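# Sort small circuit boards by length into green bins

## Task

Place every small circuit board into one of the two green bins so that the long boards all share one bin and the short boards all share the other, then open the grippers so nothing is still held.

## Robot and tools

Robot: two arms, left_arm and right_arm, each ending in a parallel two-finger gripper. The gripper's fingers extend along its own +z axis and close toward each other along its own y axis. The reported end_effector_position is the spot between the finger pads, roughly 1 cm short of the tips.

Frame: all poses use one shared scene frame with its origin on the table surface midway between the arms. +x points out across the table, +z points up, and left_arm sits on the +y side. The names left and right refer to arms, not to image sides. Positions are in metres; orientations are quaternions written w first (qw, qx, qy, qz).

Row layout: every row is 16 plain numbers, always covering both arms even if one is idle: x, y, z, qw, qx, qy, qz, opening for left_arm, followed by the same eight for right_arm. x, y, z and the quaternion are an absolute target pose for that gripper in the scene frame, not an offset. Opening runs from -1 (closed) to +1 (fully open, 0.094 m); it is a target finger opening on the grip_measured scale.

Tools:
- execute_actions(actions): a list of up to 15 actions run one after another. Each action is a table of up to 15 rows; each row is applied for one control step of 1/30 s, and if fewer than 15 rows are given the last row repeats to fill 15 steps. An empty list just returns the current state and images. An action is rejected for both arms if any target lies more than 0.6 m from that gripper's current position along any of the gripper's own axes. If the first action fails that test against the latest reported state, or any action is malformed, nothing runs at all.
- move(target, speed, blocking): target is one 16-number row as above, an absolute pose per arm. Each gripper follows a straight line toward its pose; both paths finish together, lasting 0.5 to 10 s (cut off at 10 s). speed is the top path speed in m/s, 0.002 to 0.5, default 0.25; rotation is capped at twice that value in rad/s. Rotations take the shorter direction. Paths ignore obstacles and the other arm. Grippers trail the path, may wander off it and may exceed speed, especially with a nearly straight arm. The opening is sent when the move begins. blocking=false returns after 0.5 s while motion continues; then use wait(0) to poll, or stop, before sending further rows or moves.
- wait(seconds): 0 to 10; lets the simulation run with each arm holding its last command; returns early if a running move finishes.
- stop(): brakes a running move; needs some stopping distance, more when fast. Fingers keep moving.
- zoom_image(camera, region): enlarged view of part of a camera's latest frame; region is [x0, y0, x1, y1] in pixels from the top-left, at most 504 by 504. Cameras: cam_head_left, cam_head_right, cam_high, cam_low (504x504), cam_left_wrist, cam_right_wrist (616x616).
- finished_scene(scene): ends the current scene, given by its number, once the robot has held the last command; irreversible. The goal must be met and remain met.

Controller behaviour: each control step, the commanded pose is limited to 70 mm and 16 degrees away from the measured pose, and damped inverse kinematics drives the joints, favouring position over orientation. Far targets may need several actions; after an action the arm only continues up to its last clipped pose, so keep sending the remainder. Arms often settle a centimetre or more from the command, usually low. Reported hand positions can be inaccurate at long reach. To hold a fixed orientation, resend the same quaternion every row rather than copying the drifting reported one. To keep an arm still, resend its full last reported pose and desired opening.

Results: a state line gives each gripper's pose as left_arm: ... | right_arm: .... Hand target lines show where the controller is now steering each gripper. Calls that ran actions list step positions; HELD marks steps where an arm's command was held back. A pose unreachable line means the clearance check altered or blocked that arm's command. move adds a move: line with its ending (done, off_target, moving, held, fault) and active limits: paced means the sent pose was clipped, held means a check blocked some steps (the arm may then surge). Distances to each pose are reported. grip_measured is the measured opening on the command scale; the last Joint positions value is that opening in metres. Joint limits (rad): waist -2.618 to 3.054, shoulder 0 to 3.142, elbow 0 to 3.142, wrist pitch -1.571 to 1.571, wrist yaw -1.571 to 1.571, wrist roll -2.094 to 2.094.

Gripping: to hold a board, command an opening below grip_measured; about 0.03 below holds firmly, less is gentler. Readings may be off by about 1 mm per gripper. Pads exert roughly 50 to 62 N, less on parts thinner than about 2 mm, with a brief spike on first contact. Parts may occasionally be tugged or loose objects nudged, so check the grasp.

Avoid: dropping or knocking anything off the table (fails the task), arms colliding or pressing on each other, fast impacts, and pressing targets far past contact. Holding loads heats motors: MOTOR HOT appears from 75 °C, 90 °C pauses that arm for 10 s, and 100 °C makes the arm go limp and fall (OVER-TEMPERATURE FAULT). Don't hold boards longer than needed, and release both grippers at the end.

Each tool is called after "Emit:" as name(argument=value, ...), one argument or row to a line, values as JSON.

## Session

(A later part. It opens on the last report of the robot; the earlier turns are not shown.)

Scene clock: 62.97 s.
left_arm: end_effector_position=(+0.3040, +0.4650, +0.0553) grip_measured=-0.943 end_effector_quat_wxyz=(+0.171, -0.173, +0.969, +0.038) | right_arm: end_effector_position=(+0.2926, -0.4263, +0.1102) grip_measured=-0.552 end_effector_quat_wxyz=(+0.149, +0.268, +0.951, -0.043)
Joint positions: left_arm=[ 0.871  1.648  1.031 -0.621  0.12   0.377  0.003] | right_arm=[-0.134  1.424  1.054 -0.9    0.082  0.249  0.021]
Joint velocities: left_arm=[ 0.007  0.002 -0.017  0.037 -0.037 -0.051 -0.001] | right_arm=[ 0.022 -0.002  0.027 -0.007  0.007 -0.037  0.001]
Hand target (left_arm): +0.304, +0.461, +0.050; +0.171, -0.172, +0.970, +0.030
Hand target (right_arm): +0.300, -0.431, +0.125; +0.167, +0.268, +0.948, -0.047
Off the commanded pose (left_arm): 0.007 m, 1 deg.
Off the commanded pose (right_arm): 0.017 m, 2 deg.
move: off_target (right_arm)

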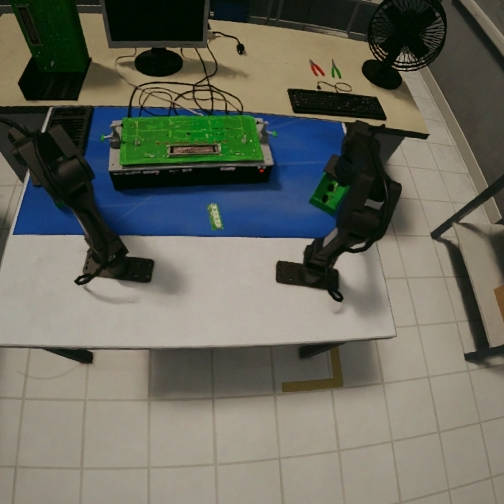

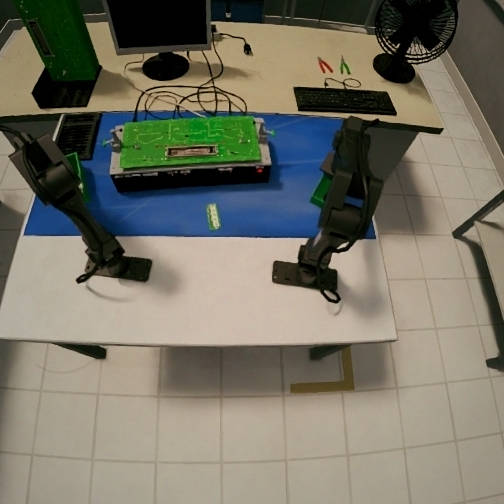

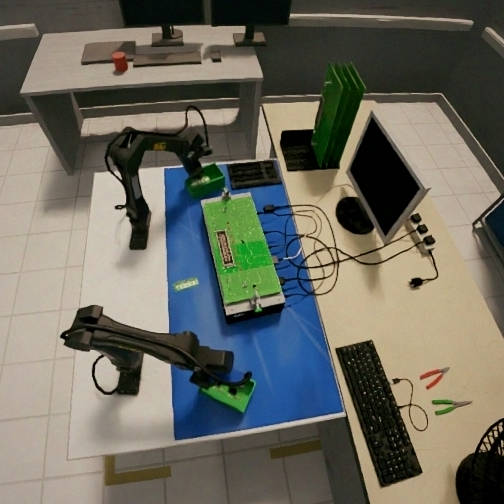

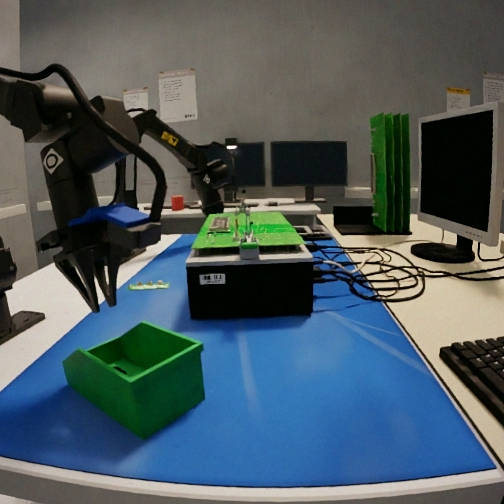

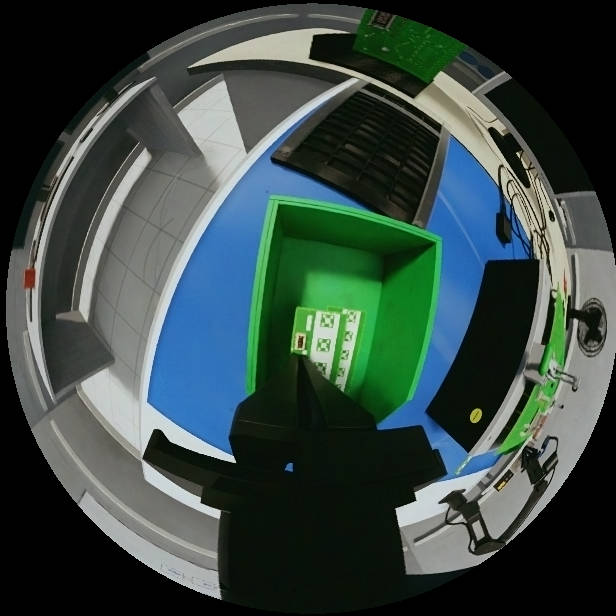

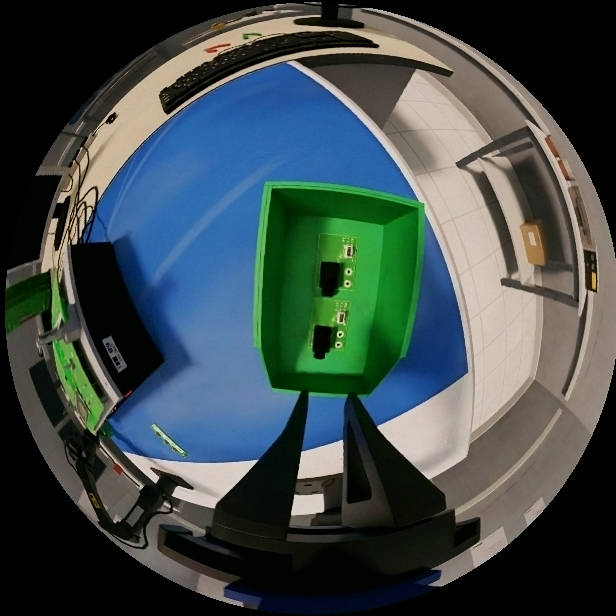

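Emit:
move(
  target=[0.300,0.467,0.022,0.1709,-0.1715,0.9698,0.0302,-0.957,0.3,-0.431,0.125,0.1671,0.2674,0.9478,-0.0471,-0.55],
  speed=0.05,
)

Emit:
zoom_image(
  camera="cam_left_wrist",
  region=[190,170,450,430],
)

Scene clock: 64.50 s.
left_arm: end_effector_position=(+0.3041, +0.4671, +0.0307) grip_measured=-0.944 end_effector_quat_wxyz=(+0.174, -0.171, +0.969, +0.034) | right_arm: end_effector_position=(+0.2926, -0.4263, +0.1102) grip_measured=-0.552 end_effector_quat_wxyz=(+0.149, +0.268, +0.951, -0.043)
Joint positions: left_arm=[ 0.883  1.696  0.976 -0.52   0.136  0.391  0.003] | right_arm=[-0.134  1.424  1.054 -0.9    0.082  0.249  0.021]
Joint velocities: left_arm=[-0.027 -0.017 -0.002  0.037 -0.037  0.022  0.   ] | right_arm=[-0.012 -0.002 -0.017  0.037  0.037  0.007  0.001]
Hand target (left_arm): +0.300, +0.467, +0.022; +0.170, -0.171, +0.970, +0.030
Hand target (right_arm): +0.300, -0.431, +0.125; +0.167, +0.268, +0.948, -0.047
Off the commanded pose (left_arm): 0.010 m, 1 deg.
Off the commanded pose (right_arm): 0.017 m, 2 deg.
move: off_target (right_arm)

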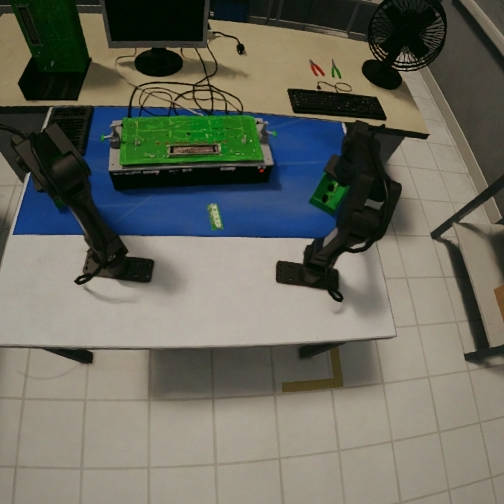

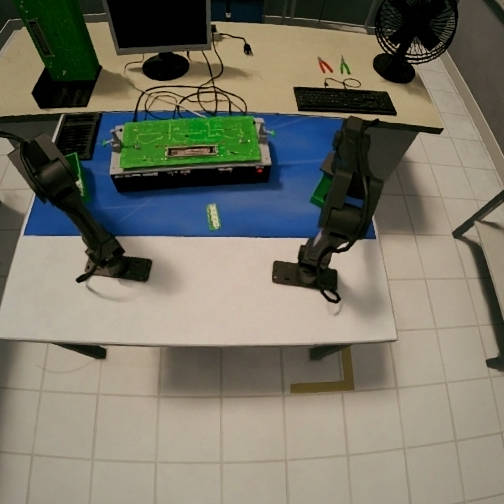

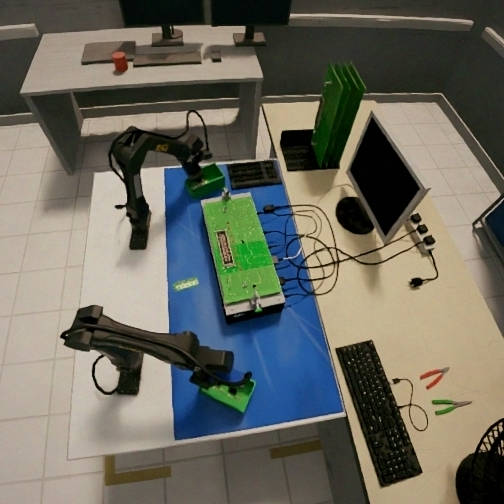

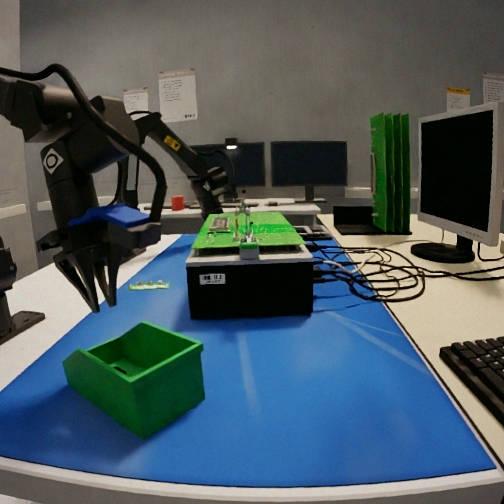

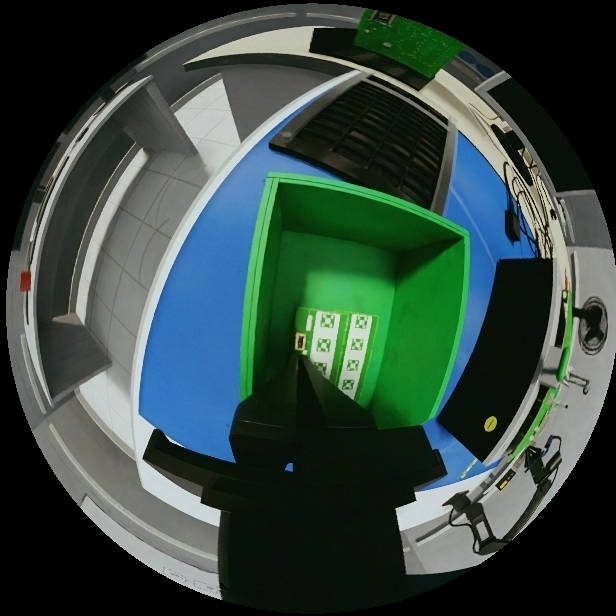

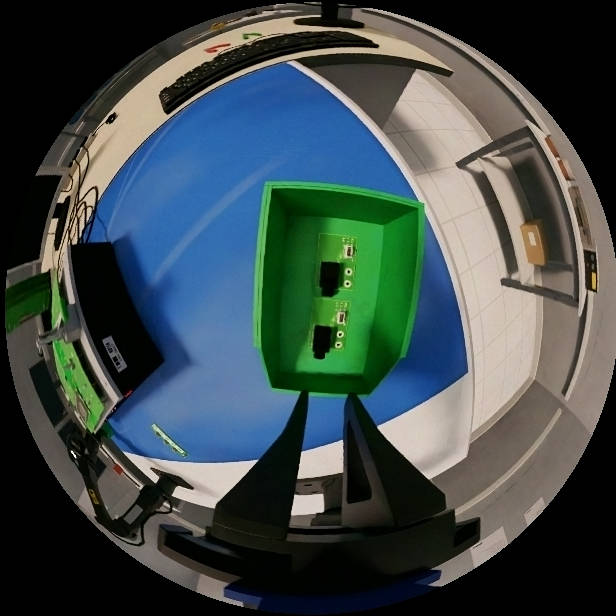

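Region (190, 170, 450, 430) of cam_left_wrist's 616x616 image, scaled by 1.938, with more detail than that image has.

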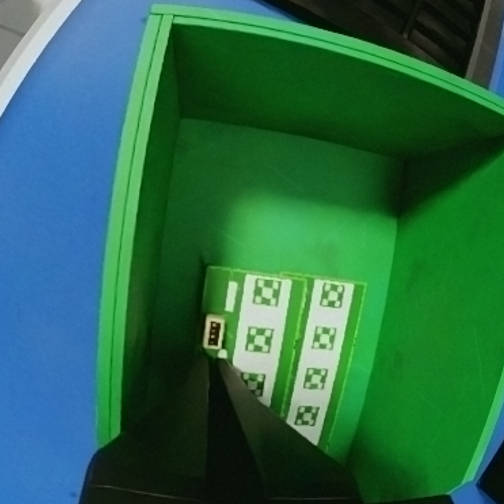

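Emit:
execute_actions(
  actions=[
    [[0.300,0.467,0.021,0.1709,-0.1715,0.9698,0.0302,-0.94,0.3,-0.431,0.125,0.1671,0.2674,0.9478,-0.0471,-0.55],[0.300,0.467,0.021,0.1709,-0.1715,0.9698,0.0302,-0.93,0.3,-0.431,0.125,0.1671,0.2674,0.9478,-0.0471,-0.55],[0.300,0.467,0.021,0.1709,-0.1715,0.9698,0.0302,-0.92,0.3,-0.431,0.125,0.1671,0.2674,0.9478,-0.0471,-0.55],[0.300,0.4665,0.021,0.1709,-0.1715,0.9698,0.0302,-0.905,0.3,-0.431,0.125,0.1671,0.2674,0.9478,-0.0471,-0.55],[0.300,0.466,0.021,0.1709,-0.1715,0.9698,0.0302,-0.89,0.3,-0.431,0.125,0.1671,0.2674,0.9478,-0.0471,-0.55],[0.3005,0.4655,0.022,0.1709,-0.1715,0.9698,0.0302,-0.875,0.3,-0.431,0.125,0.1671,0.2674,0.9478,-0.0471,-0.55],[0.301,0.465,0.022,0.1709,-0.1715,0.9698,0.0302,-0.86,0.3,-0.431,0.125,0.1671,0.2674,0.9478,-0.0471,-0.55],[0.301,0.465,0.023,0.1709,-0.1715,0.9698,0.0302,-0.845,0.3,-0.431,0.125,0.1671,0.2674,0.9478,-0.0471,-0.55],[0.301,0.465,0.024,0.1709,-0.1715,0.9698,0.0302,-0.83,0.3,-0.431,0.125,0.1671,0.2674,0.9478,-0.0471,-0.55],[0.302,0.465,0.026,0.1709,-0.1715,0.9698,0.0302,-0.81,0.3,-0.431,0.125,0.1671,0.2674,0.9478,-0.0471,-0.55],[0.303,0.465,0.029,0.1709,-0.1715,0.9698,0.0302,-0.8,0.3,-0.431,0.125,0.1671,0.2674,0.9478,-0.0471,-0.55],[0.304,0.465,0.033,0.1709,-0.1715,0.9698,0.0302,-0.8,0.3,-0.431,0.125,0.1671,0.2674,0.9478,-0.0471,-0.55],[0.304,0.465,0.038,0.1709,-0.1715,0.9698,0.0302,-0.8,0.3,-0.431,0.125,0.1671,0.2674,0.9478,-0.0471,-0.55],[0.304,0.465,0.044,0.1709,-0.1715,0.9698,0.0302,-0.8,0.3,-0.431,0.125,0.1671,0.2674,0.9478,-0.0471,-0.55],[0.304,0.464,0.051,0.1709,-0.1715,0.9698,0.0302,-0.8,0.3,-0.431,0.125,0.1671,0.2674,0.9478,-0.0471,-0.55]],
    [[0.304,0.463,0.058,0.1709,-0.1715,0.9698,0.0302,-0.8,0.3,-0.431,0.125,0.1671,0.2674,0.9478,-0.0471,-0.55],[0.304,0.462,0.066,0.1709,-0.1715,0.9698,0.0302,-0.8,0.3,-0.431,0.125,0.1671,0.2674,0.9478,-0.0471,-0.55],[0.303,0.461,0.074,0.1709,-0.1715,0.9698,0.0302,-0.8,0.3,-0.431,0.125,0.1671,0.2674,0.9478,-0.0471,-0.55],[0.302,0.46,0.082,0.1709,-0.1715,0.9698,0.0302,-0.8,0.3,-0.431,0.125,0.1671,0.2674,0.9478,-0.0471,-0.55],[0.301,0.458,0.09,0.1709,-0.1715,0.9698,0.0302,-0.8,0.3,-0.431,0.125,0.1671,0.2674,0.9478,-0.0471,-0.55],[0.299,0.455,0.098,0.1709,-0.1715,0.9698,0.0302,-0.8,0.3,-0.431,0.125,0.1671,0.2674,0.9478,-0.0471,-0.55],[0.297,0.452,0.106,0.1709,-0.1715,0.9698,0.0302,-0.8,0.3,-0.431,0.125,0.1671,0.2674,0.9478,-0.0471,-0.55],[0.295,0.448,0.113,0.1709,-0.1715,0.9698,0.0302,-0.8,0.3,-0.431,0.125,0.1671,0.2674,0.9478,-0.0471,-0.55],[0.292,0.443,0.12,0.1709,-0.1715,0.9698,0.0302,-0.8,0.3,-0.431,0.125,0.1671,0.2674,0.9478,-0.0471,-0.55],[0.289,0.438,0.126,0.1709,-0.1715,0.9698,0.0302,-0.8,0.3,-0.431,0.125,0.1671,0.2674,0.9478,-0.0471,-0.55],[0.286,0.432,0.131,0.1709,-0.1715,0.9698,0.0302,-0.8,0.3,-0.431,0.125,0.1671,0.2674,0.9478,-0.0471,-0.55],[0.283,0.426,0.135,0.1709,-0.1715,0.9698,0.0302,-0.8,0.3,-0.431,0.125,0.1671,0.2674,0.9478,-0.0471,-0.55],[0.28,0.42,0.138,0.1709,-0.1715,0.9698,0.0302,-0.8,0.3,-0.431,0.125,0.1671,0.2674,0.9478,-0.0471,-0.55],[0.277,0.414,0.14,0.1709,-0.1715,0.9698,0.0302,-0.8,0.3,-0.431,0.125,0.1671,0.2674,0.9478,-0.0471,-0.55],[0.275,0.41,0.14,0.1709,-0.1715,0.9698,0.0302,-0.8,0.3,-0.431,0.125,0.1671,0.2674,0.9478,-0.0471,-0.55]],
  ],
)

Emit:
move(
  target=[0.215,0.27,0.14,0.1724,-0.113,0.9783,0.0199,-0.66,0.3,-0.431,0.125,0.1671,0.2674,0.9478,-0.0471,-0.55],
  speed=0.3,
)

Emit:
zoom_image(
  camera="cam_left_wrist",
  region=[120,100,320,300],
)

Scene clock: 67.60 s.
left_arm: end_effector_position=(+0.2942, +0.4338, +0.1359) grip_measured=-0.802 end_effector_quat_wxyz=(+0.204, -0.161, +0.965, +0.046) | right_arm: end_effector_position=(+0.2926, -0.4263, +0.1102) grip_measured=-0.552 end_effector_quat_wxyz=(+0.149, +0.268, +0.951, -0.043)
Joint positions: left_arm=[ 0.826  1.419  1.113 -0.863  0.128  0.35   0.009] | right_arm=[-0.134  1.424  1.054 -0.9    0.082  0.249  0.021]
Joint velocities: left_arm=[-0.291 -0.593 -0.007 -0.564  0.037 -0.198 -0.001] | right_arm=[-0.002 -0.002  0.002  0.037 -0.007  0.066 -0.001]
Hand target (left_arm): +0.276, +0.413, +0.137; +0.173, -0.171, +0.970, +0.031
Hand target (right_arm): +0.300, -0.431, +0.125; +0.167, +0.268, +0.948, -0.047
Off the commanded pose (left_arm): 0.031 m, 4 deg.
Off the commanded pose (right_arm): 0.017 m, 2 deg.
Step readings (end_effector_position; steps 1 to 15: 1st action; 16 to 30: 2nd action):
0: left_arm (+0.3042, +0.4671, +0.0307) | right_arm (+0.2926, -0.4263, +0.1102)
1: left_arm (+0.3043, +0.4671, +0.0308) | right_arm (+0.2926, -0.4263, +0.1102)
2: left_arm (+0.3044, +0.4671, +0.0308) | right_arm (+0.2926, -0.4263, +0.1102)
4: left_arm (+0.3046, +0.4672, +0.0309) | right_arm (+0.2926, -0.4263, +0.1102)
8: left_arm (+0.3046, +0.4673, +0.0309) | right_arm (+0.2926, -0.4263, +0.1102)
15: left_arm (+0.3019, +0.4645, +0.0305) | right_arm (+0.2926, -0.4263, +0.1102)
16: left_arm (+0.3007, +0.4632, +0.0320) | right_arm (+0.2926, -0.4263, +0.1102)
17: left_arm (+0.2999, +0.4621, +0.0351) | right_arm (+0.2926, -0.4263, +0.1102)
19: left_arm (+0.2999, +0.4616, +0.0471) | right_arm (+0.2926, -0.4263, +0.1102)
23: left_arm (+0.3035, +0.4623, +0.0850) | right_arm (+0.2926, -0.4263, +0.1102)
30: end_effector_position above

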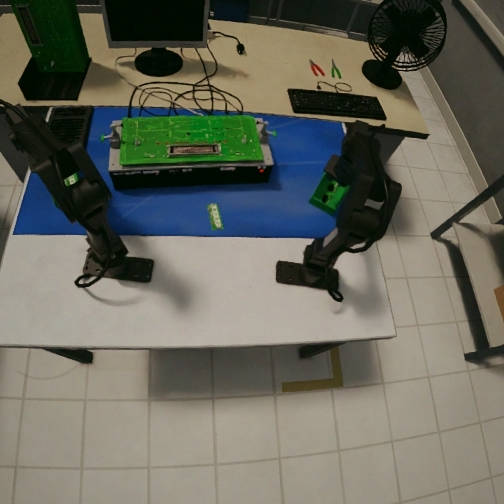

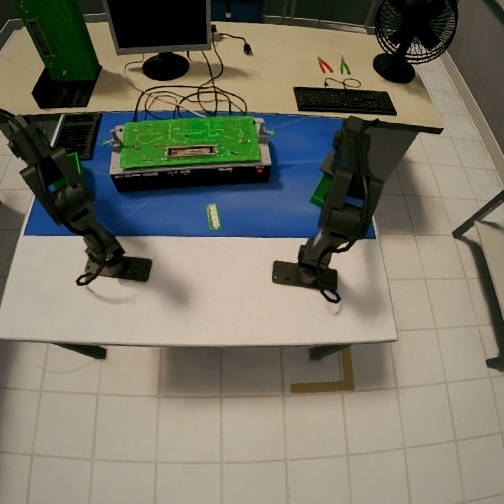

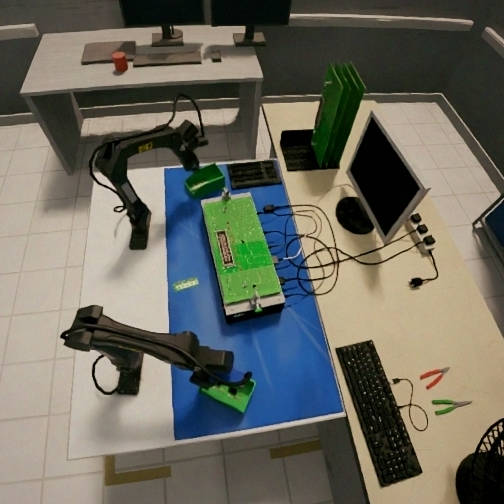

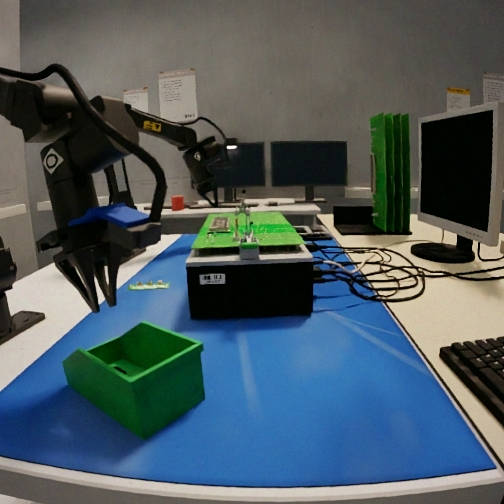

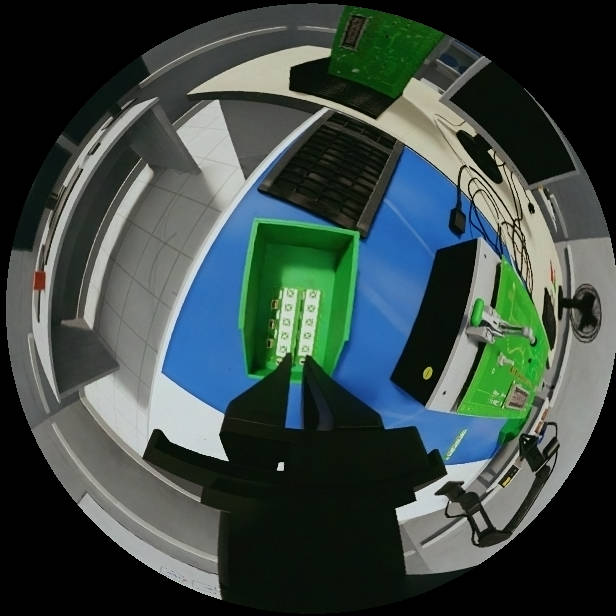

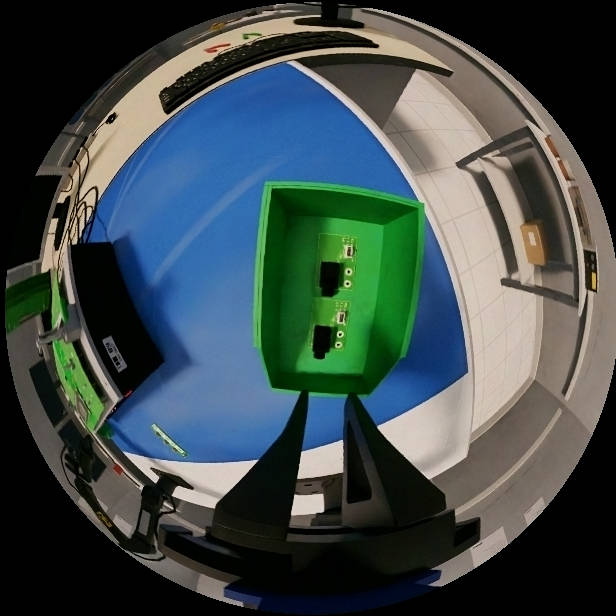

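Scene clock: 69.00 s.
left_arm: end_effector_position=(+0.2243, +0.2709, +0.1436) grip_measured=-0.662 end_effector_quat_wxyz=(+0.186, -0.111, +0.976, +0.014) | right_arm: end_effector_position=(+0.2926, -0.4263, +0.1102) grip_measured=-0.552 end_effector_quat_wxyz=(+0.149, +0.268, +0.951, -0.043)
Joint positions: left_arm=[ 0.276  0.912  0.861 -1.146 -0.011 -0.069  0.016] | right_arm=[-0.134  1.424  1.054 -0.9    0.082  0.249  0.021]
Joint velocities: left_arm=[-0.002 -0.002  0.002 -0.066  0.022  0.007  0.   ] | right_arm=[ 0.007 -0.007 -0.017 -0.022  0.051 -0.007  0.   ]
Hand target (left_arm): +0.216, +0.270, +0.139; +0.175, -0.113, +0.978, +0.018
Hand target (right_arm): +0.300, -0.431, +0.125; +0.167, +0.268, +0.948, -0.047
Off the commanded pose (left_arm): 0.010 m, 2 deg.
Off the commanded pose (right_arm): 0.017 m, 2 deg.
move: off_target (right_arm)

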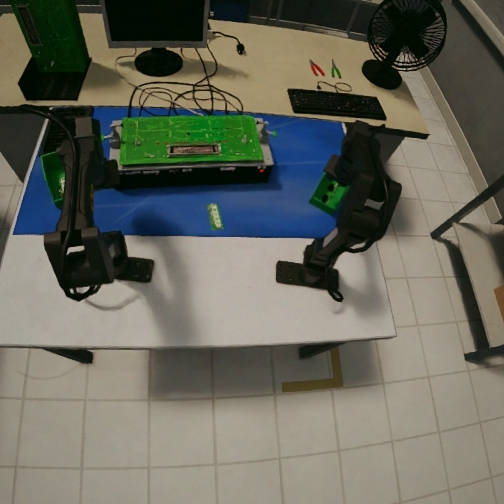

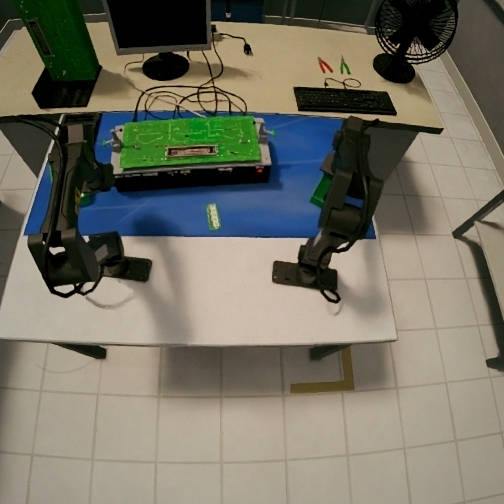

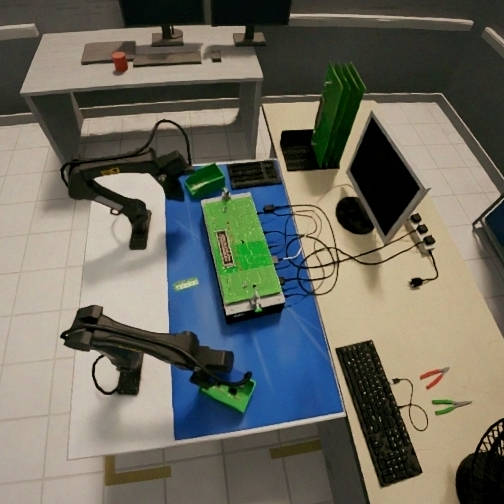

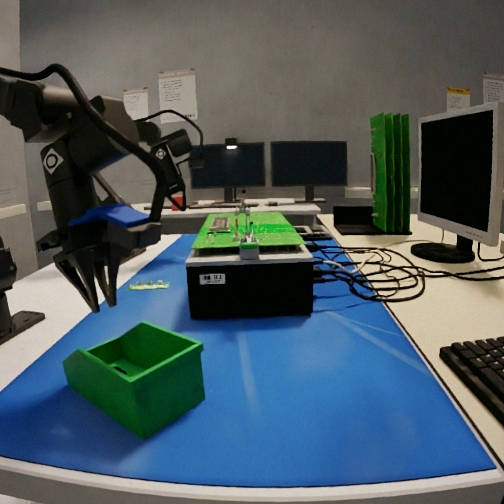

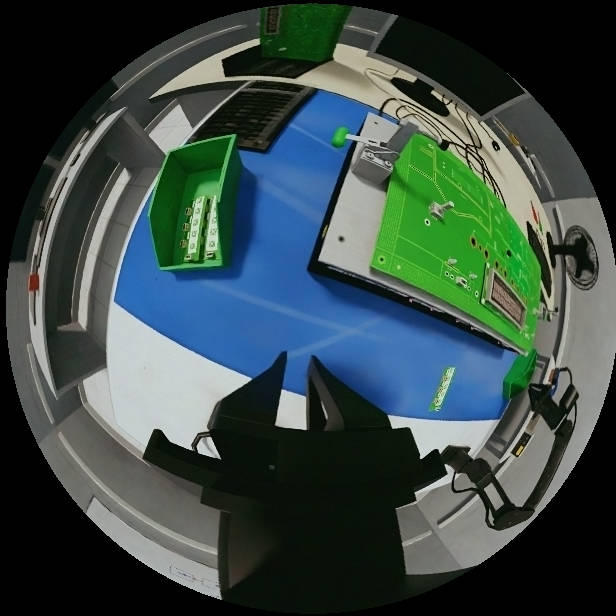

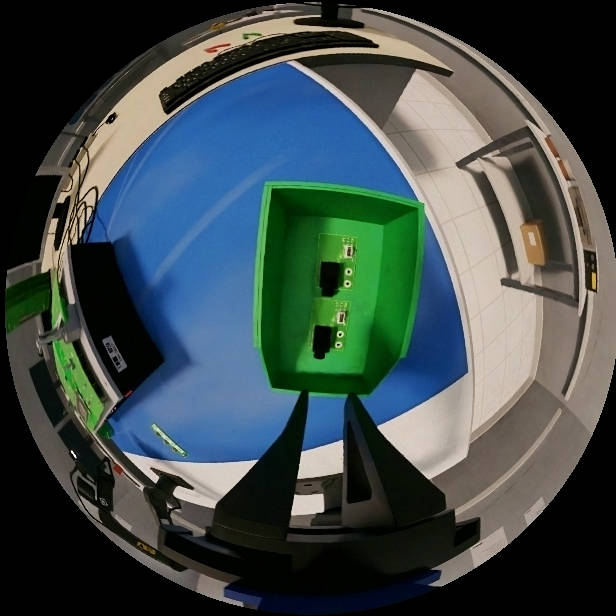

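Region (120, 100, 320, 300) of cam_left_wrist's 616x616 image, scaled by 2.520, with more detail than that image has.

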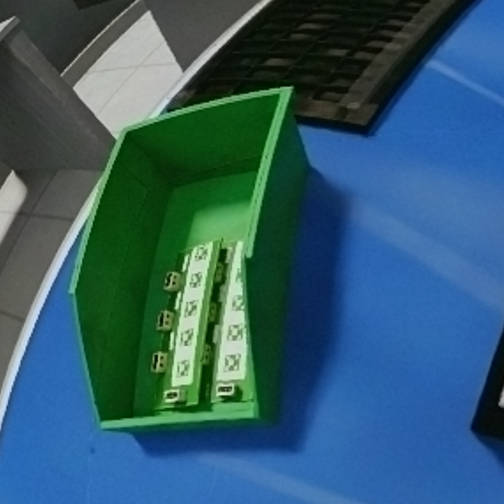

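Emit:
execute_actions(
  actions=[],
)

Scene clock: 70.03 s.
left_arm: end_effector_position=(+0.2241, +0.2710, +0.1435) grip_measured=-0.662 end_effector_quat_wxyz=(+0.185, -0.112, +0.976, +0.014) | right_arm: end_effector_position=(+0.2926, -0.4263, +0.1102) grip_measured=-0.552 end_effector_quat_wxyz=(+0.149, +0.268, +0.951, -0.043)
Joint positions: left_arm=[ 0.276  0.912  0.861 -1.147 -0.012 -0.071  0.016] | right_arm=[-0.134  1.424  1.054 -0.9    0.082  0.249  0.021]
Joint velocities: left_arm=[ 0.017  0.007 -0.027 -0.037 -0.007 -0.007  0.001] | right_arm=[-0.002  0.002 -0.002 -0.007  0.007 -0.022  0.   ]
Hand target (left_arm): +0.216, +0.270, +0.139; +0.175, -0.113, +0.978, +0.018
Hand target (right_arm): +0.300, -0.431, +0.125; +0.167, +0.268, +0.948, -0.047
Off the commanded pose (left_arm): 0.010 m, 2 deg.
Off the commanded pose (right_arm): 0.017 m, 2 deg.

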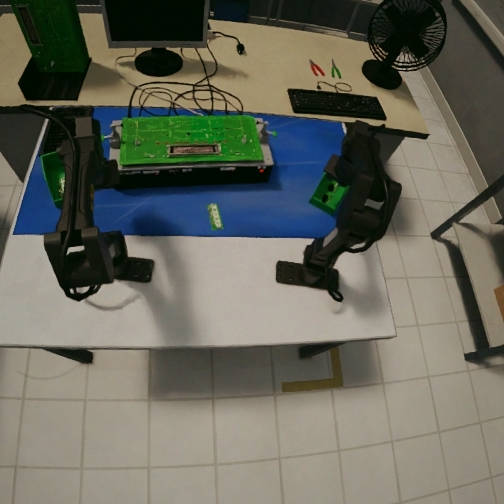

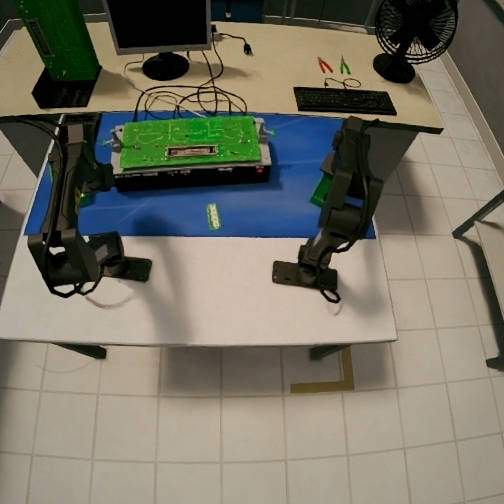

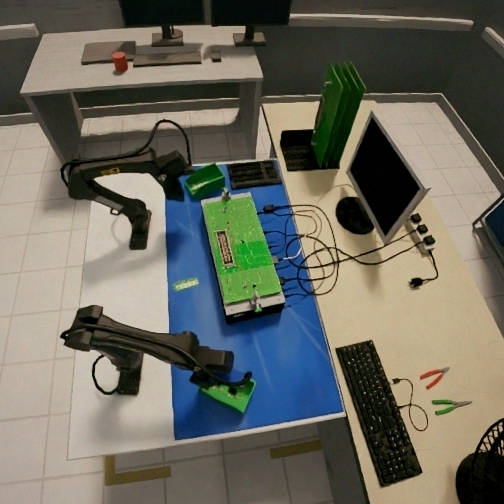

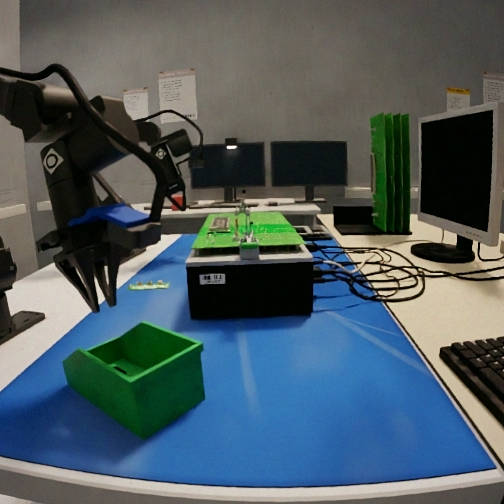

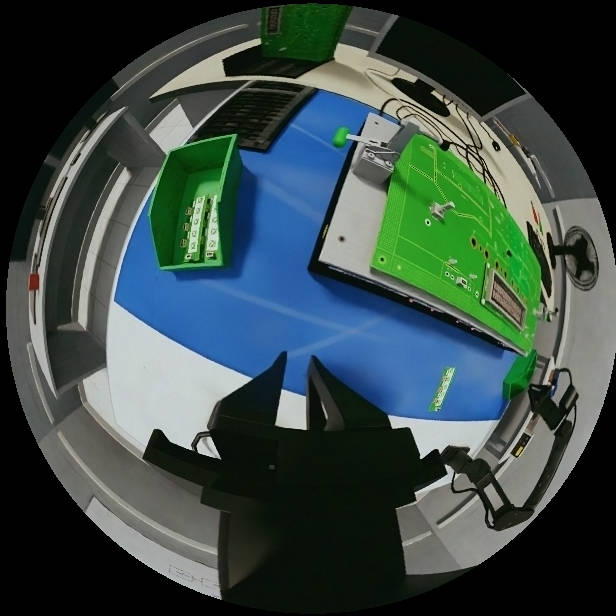

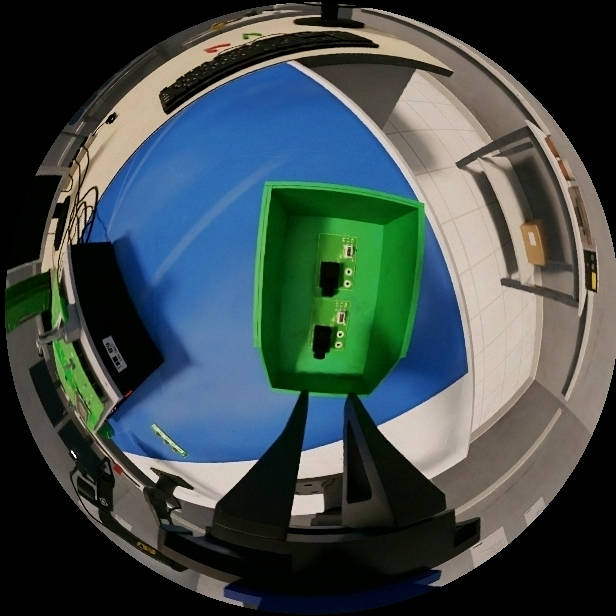

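Emit:
move(
  target=[0.208,-0.035,0.065,0.1724,-0.113,0.9783,0.0199,-0.66,0.3,-0.431,0.125,0.1671,0.2674,0.9478,-0.0471,-0.55],
  speed=0.25,
)

Emit:
zoom_image(
  camera="cam_left_wrist",
  region=[220, 240, 400, 420],
)

Scene clock: 72.10 s.
left_arm: end_effector_position=(+0.2057, -0.0327, +0.0605) grip_measured=-0.662 end_effector_quat_wxyz=(+0.161, -0.109, +0.981, +0.014) | right_arm: end_effector_position=(+0.2926, -0.4263, +0.1102) grip_measured=-0.552 end_effector_quat_wxyz=(+0.149, +0.268, +0.951, -0.043)
Joint positions: left_arm=[-1.051  1.729  1.167 -0.941 -0.318 -1.382  0.016] | right_arm=[-0.134  1.424  1.054 -0.9    0.082  0.249  0.021]
Joint velocities: left_arm=[ 0.002  0.007 -0.012  0.066  0.007  0.007 -0.   ] | right_arm=[-0.007  0.012  0.002 -0.022  0.007  0.007  0.001]
Hand target (left_arm): +0.210, -0.036, +0.067; +0.172, -0.113, +0.979, +0.012
Hand target (right_arm): +0.300, -0.431, +0.125; +0.167, +0.268, +0.948, -0.047
Off the commanded pose (left_arm): 0.006 m, 2 deg.
Off the commanded pose (right_arm): 0.017 m, 2 deg.
move: off_target (right_arm)

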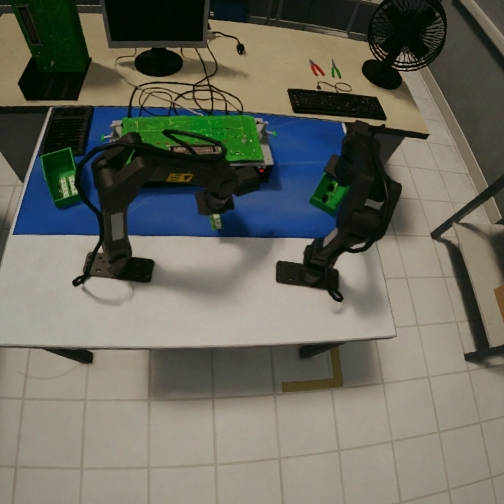

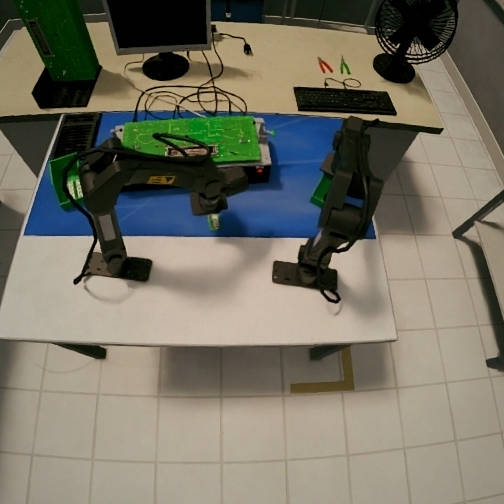

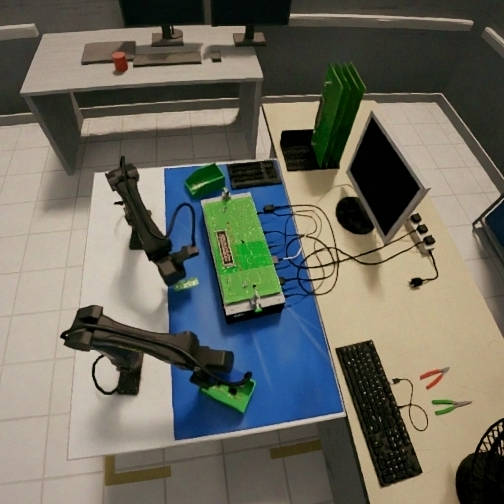

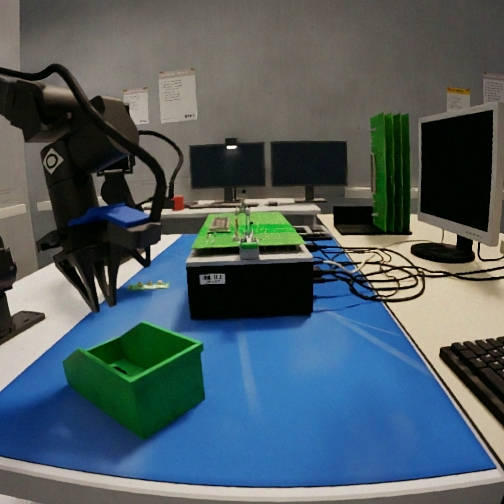

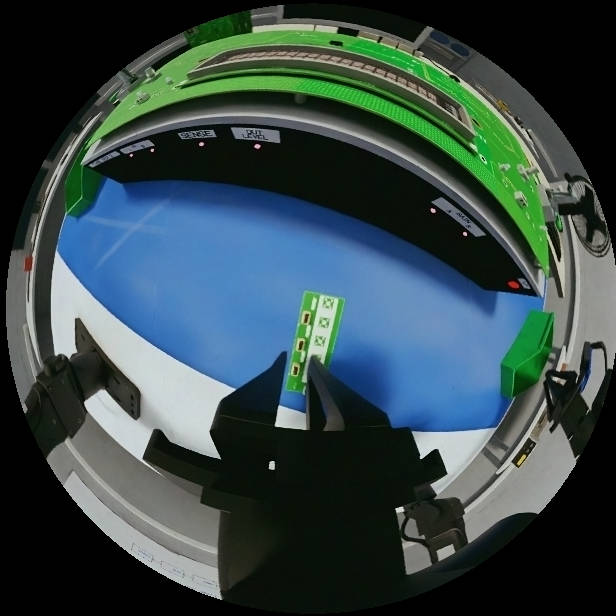

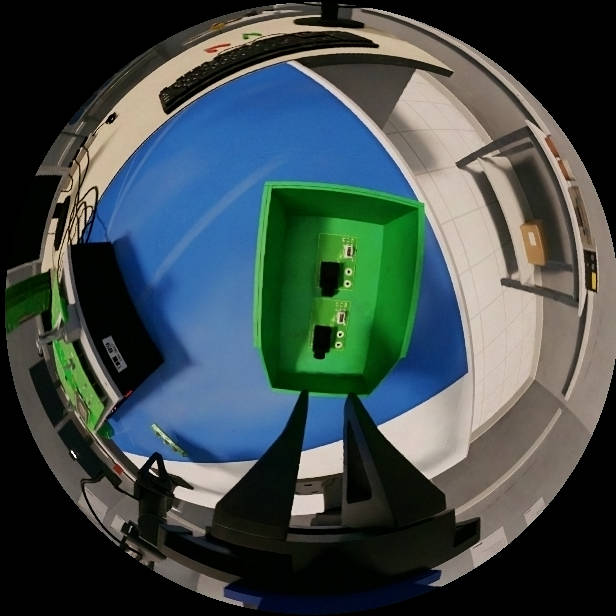

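Region (220, 240, 400, 420) of cam_left_wrist's 616x616 image, scaled by 2.800, with more detail than that image has.

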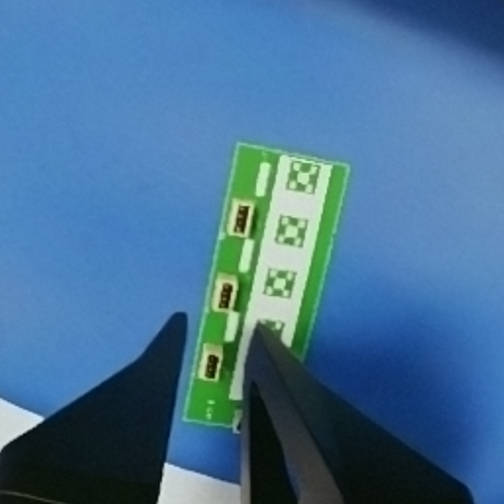

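Emit:
move(
  target=[0.213,-0.041,0.038,0.1731,-0.0738,0.982,0.013,-0.66,0.3,-0.431,0.125,0.1671,0.2674,0.9478,-0.0471,-0.55],
  speed=0.1,
)

Emit:
zoom_image(
  camera="cam_left_wrist",
  region=[220, 240, 400, 420],
)

Scene clock: 73.73 s.
left_arm: end_effector_position=(+0.2119, -0.0470, +0.0444) grip_measured=-0.662 end_effector_quat_wxyz=(+0.167, -0.079, +0.983, +0.001) | right_arm: end_effector_position=(+0.2926, -0.4263, +0.1102) grip_measured=-0.552 end_effector_quat_wxyz=(+0.149, +0.268, +0.951, -0.043)
Joint positions: left_arm=[-1.051  1.774  1.149 -0.838 -0.319 -1.315  0.016] | right_arm=[-0.134  1.424  1.054 -0.9    0.082  0.249  0.021]
Joint velocities: left_arm=[-0.012  0.007  0.007 -0.007 -0.022 -0.037 -0.   ] | right_arm=[ 0.002 -0.002  0.022  0.11   0.022  0.051 -0.001]
Hand target (left_arm): +0.213, -0.041, +0.038; +0.173, -0.074, +0.982, +0.013
Hand target (right_arm): +0.300, -0.431, +0.125; +0.167, +0.268, +0.948, -0.047
Off the commanded pose (left_arm): 0.009 m, 2 deg.
Off the commanded pose (right_arm): 0.017 m, 2 deg.
move: off_target (right_arm)

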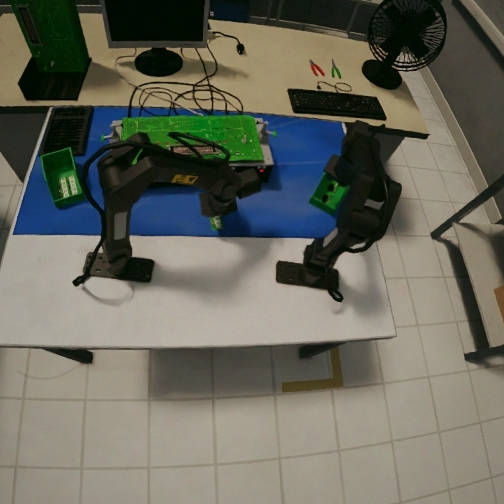

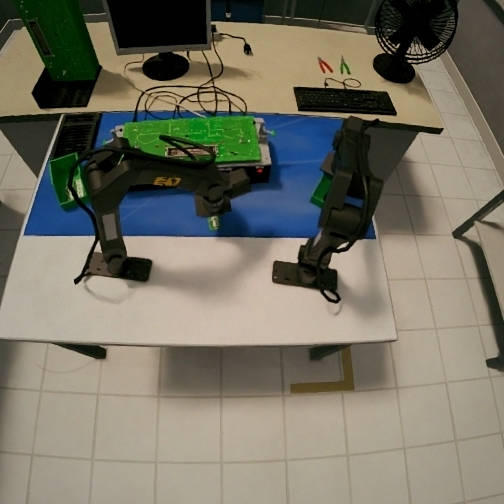

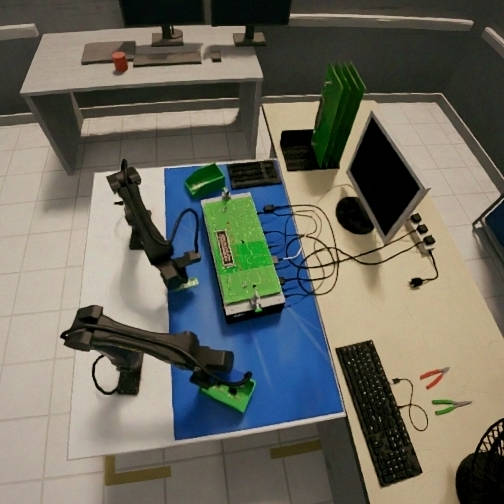

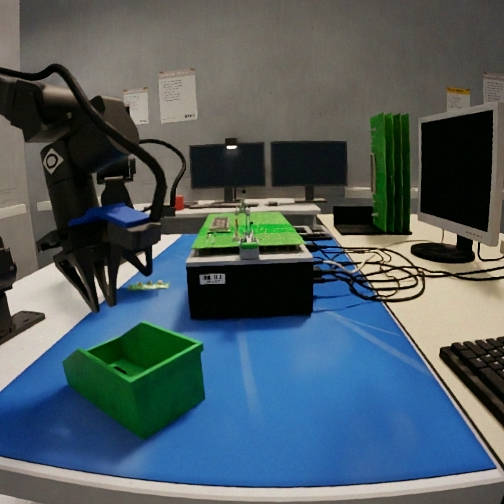

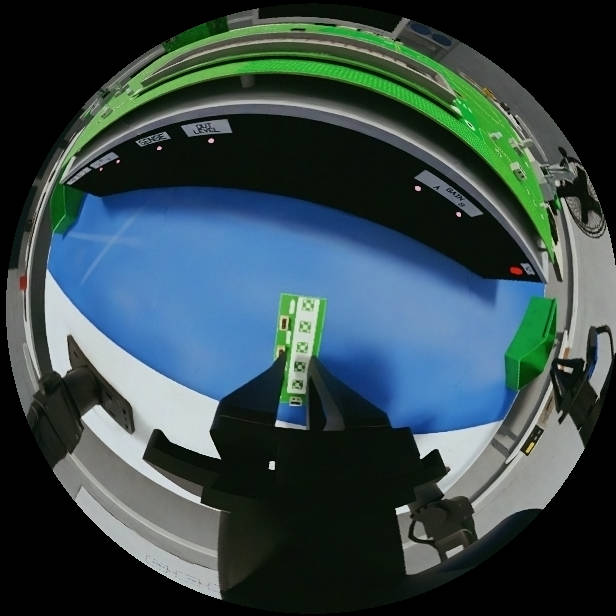

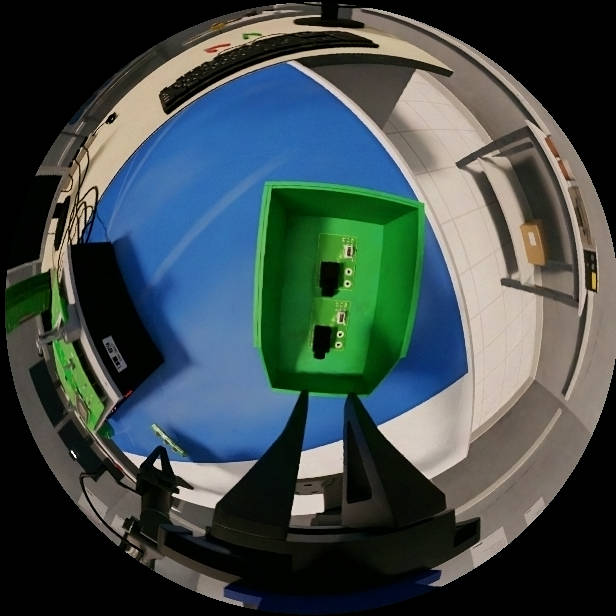

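Region (220, 240, 400, 420) of cam_left_wrist's 616x616 image, scaled by 2.800, with more detail than that image has.

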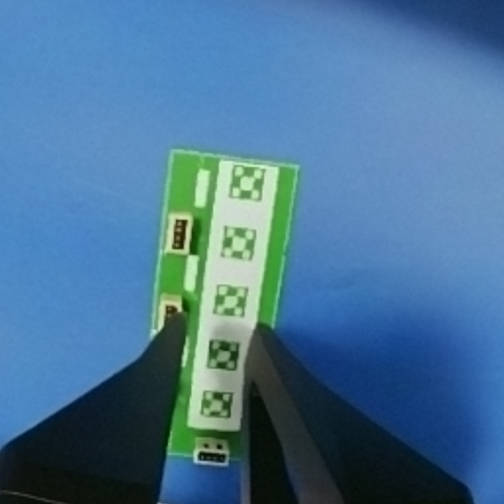

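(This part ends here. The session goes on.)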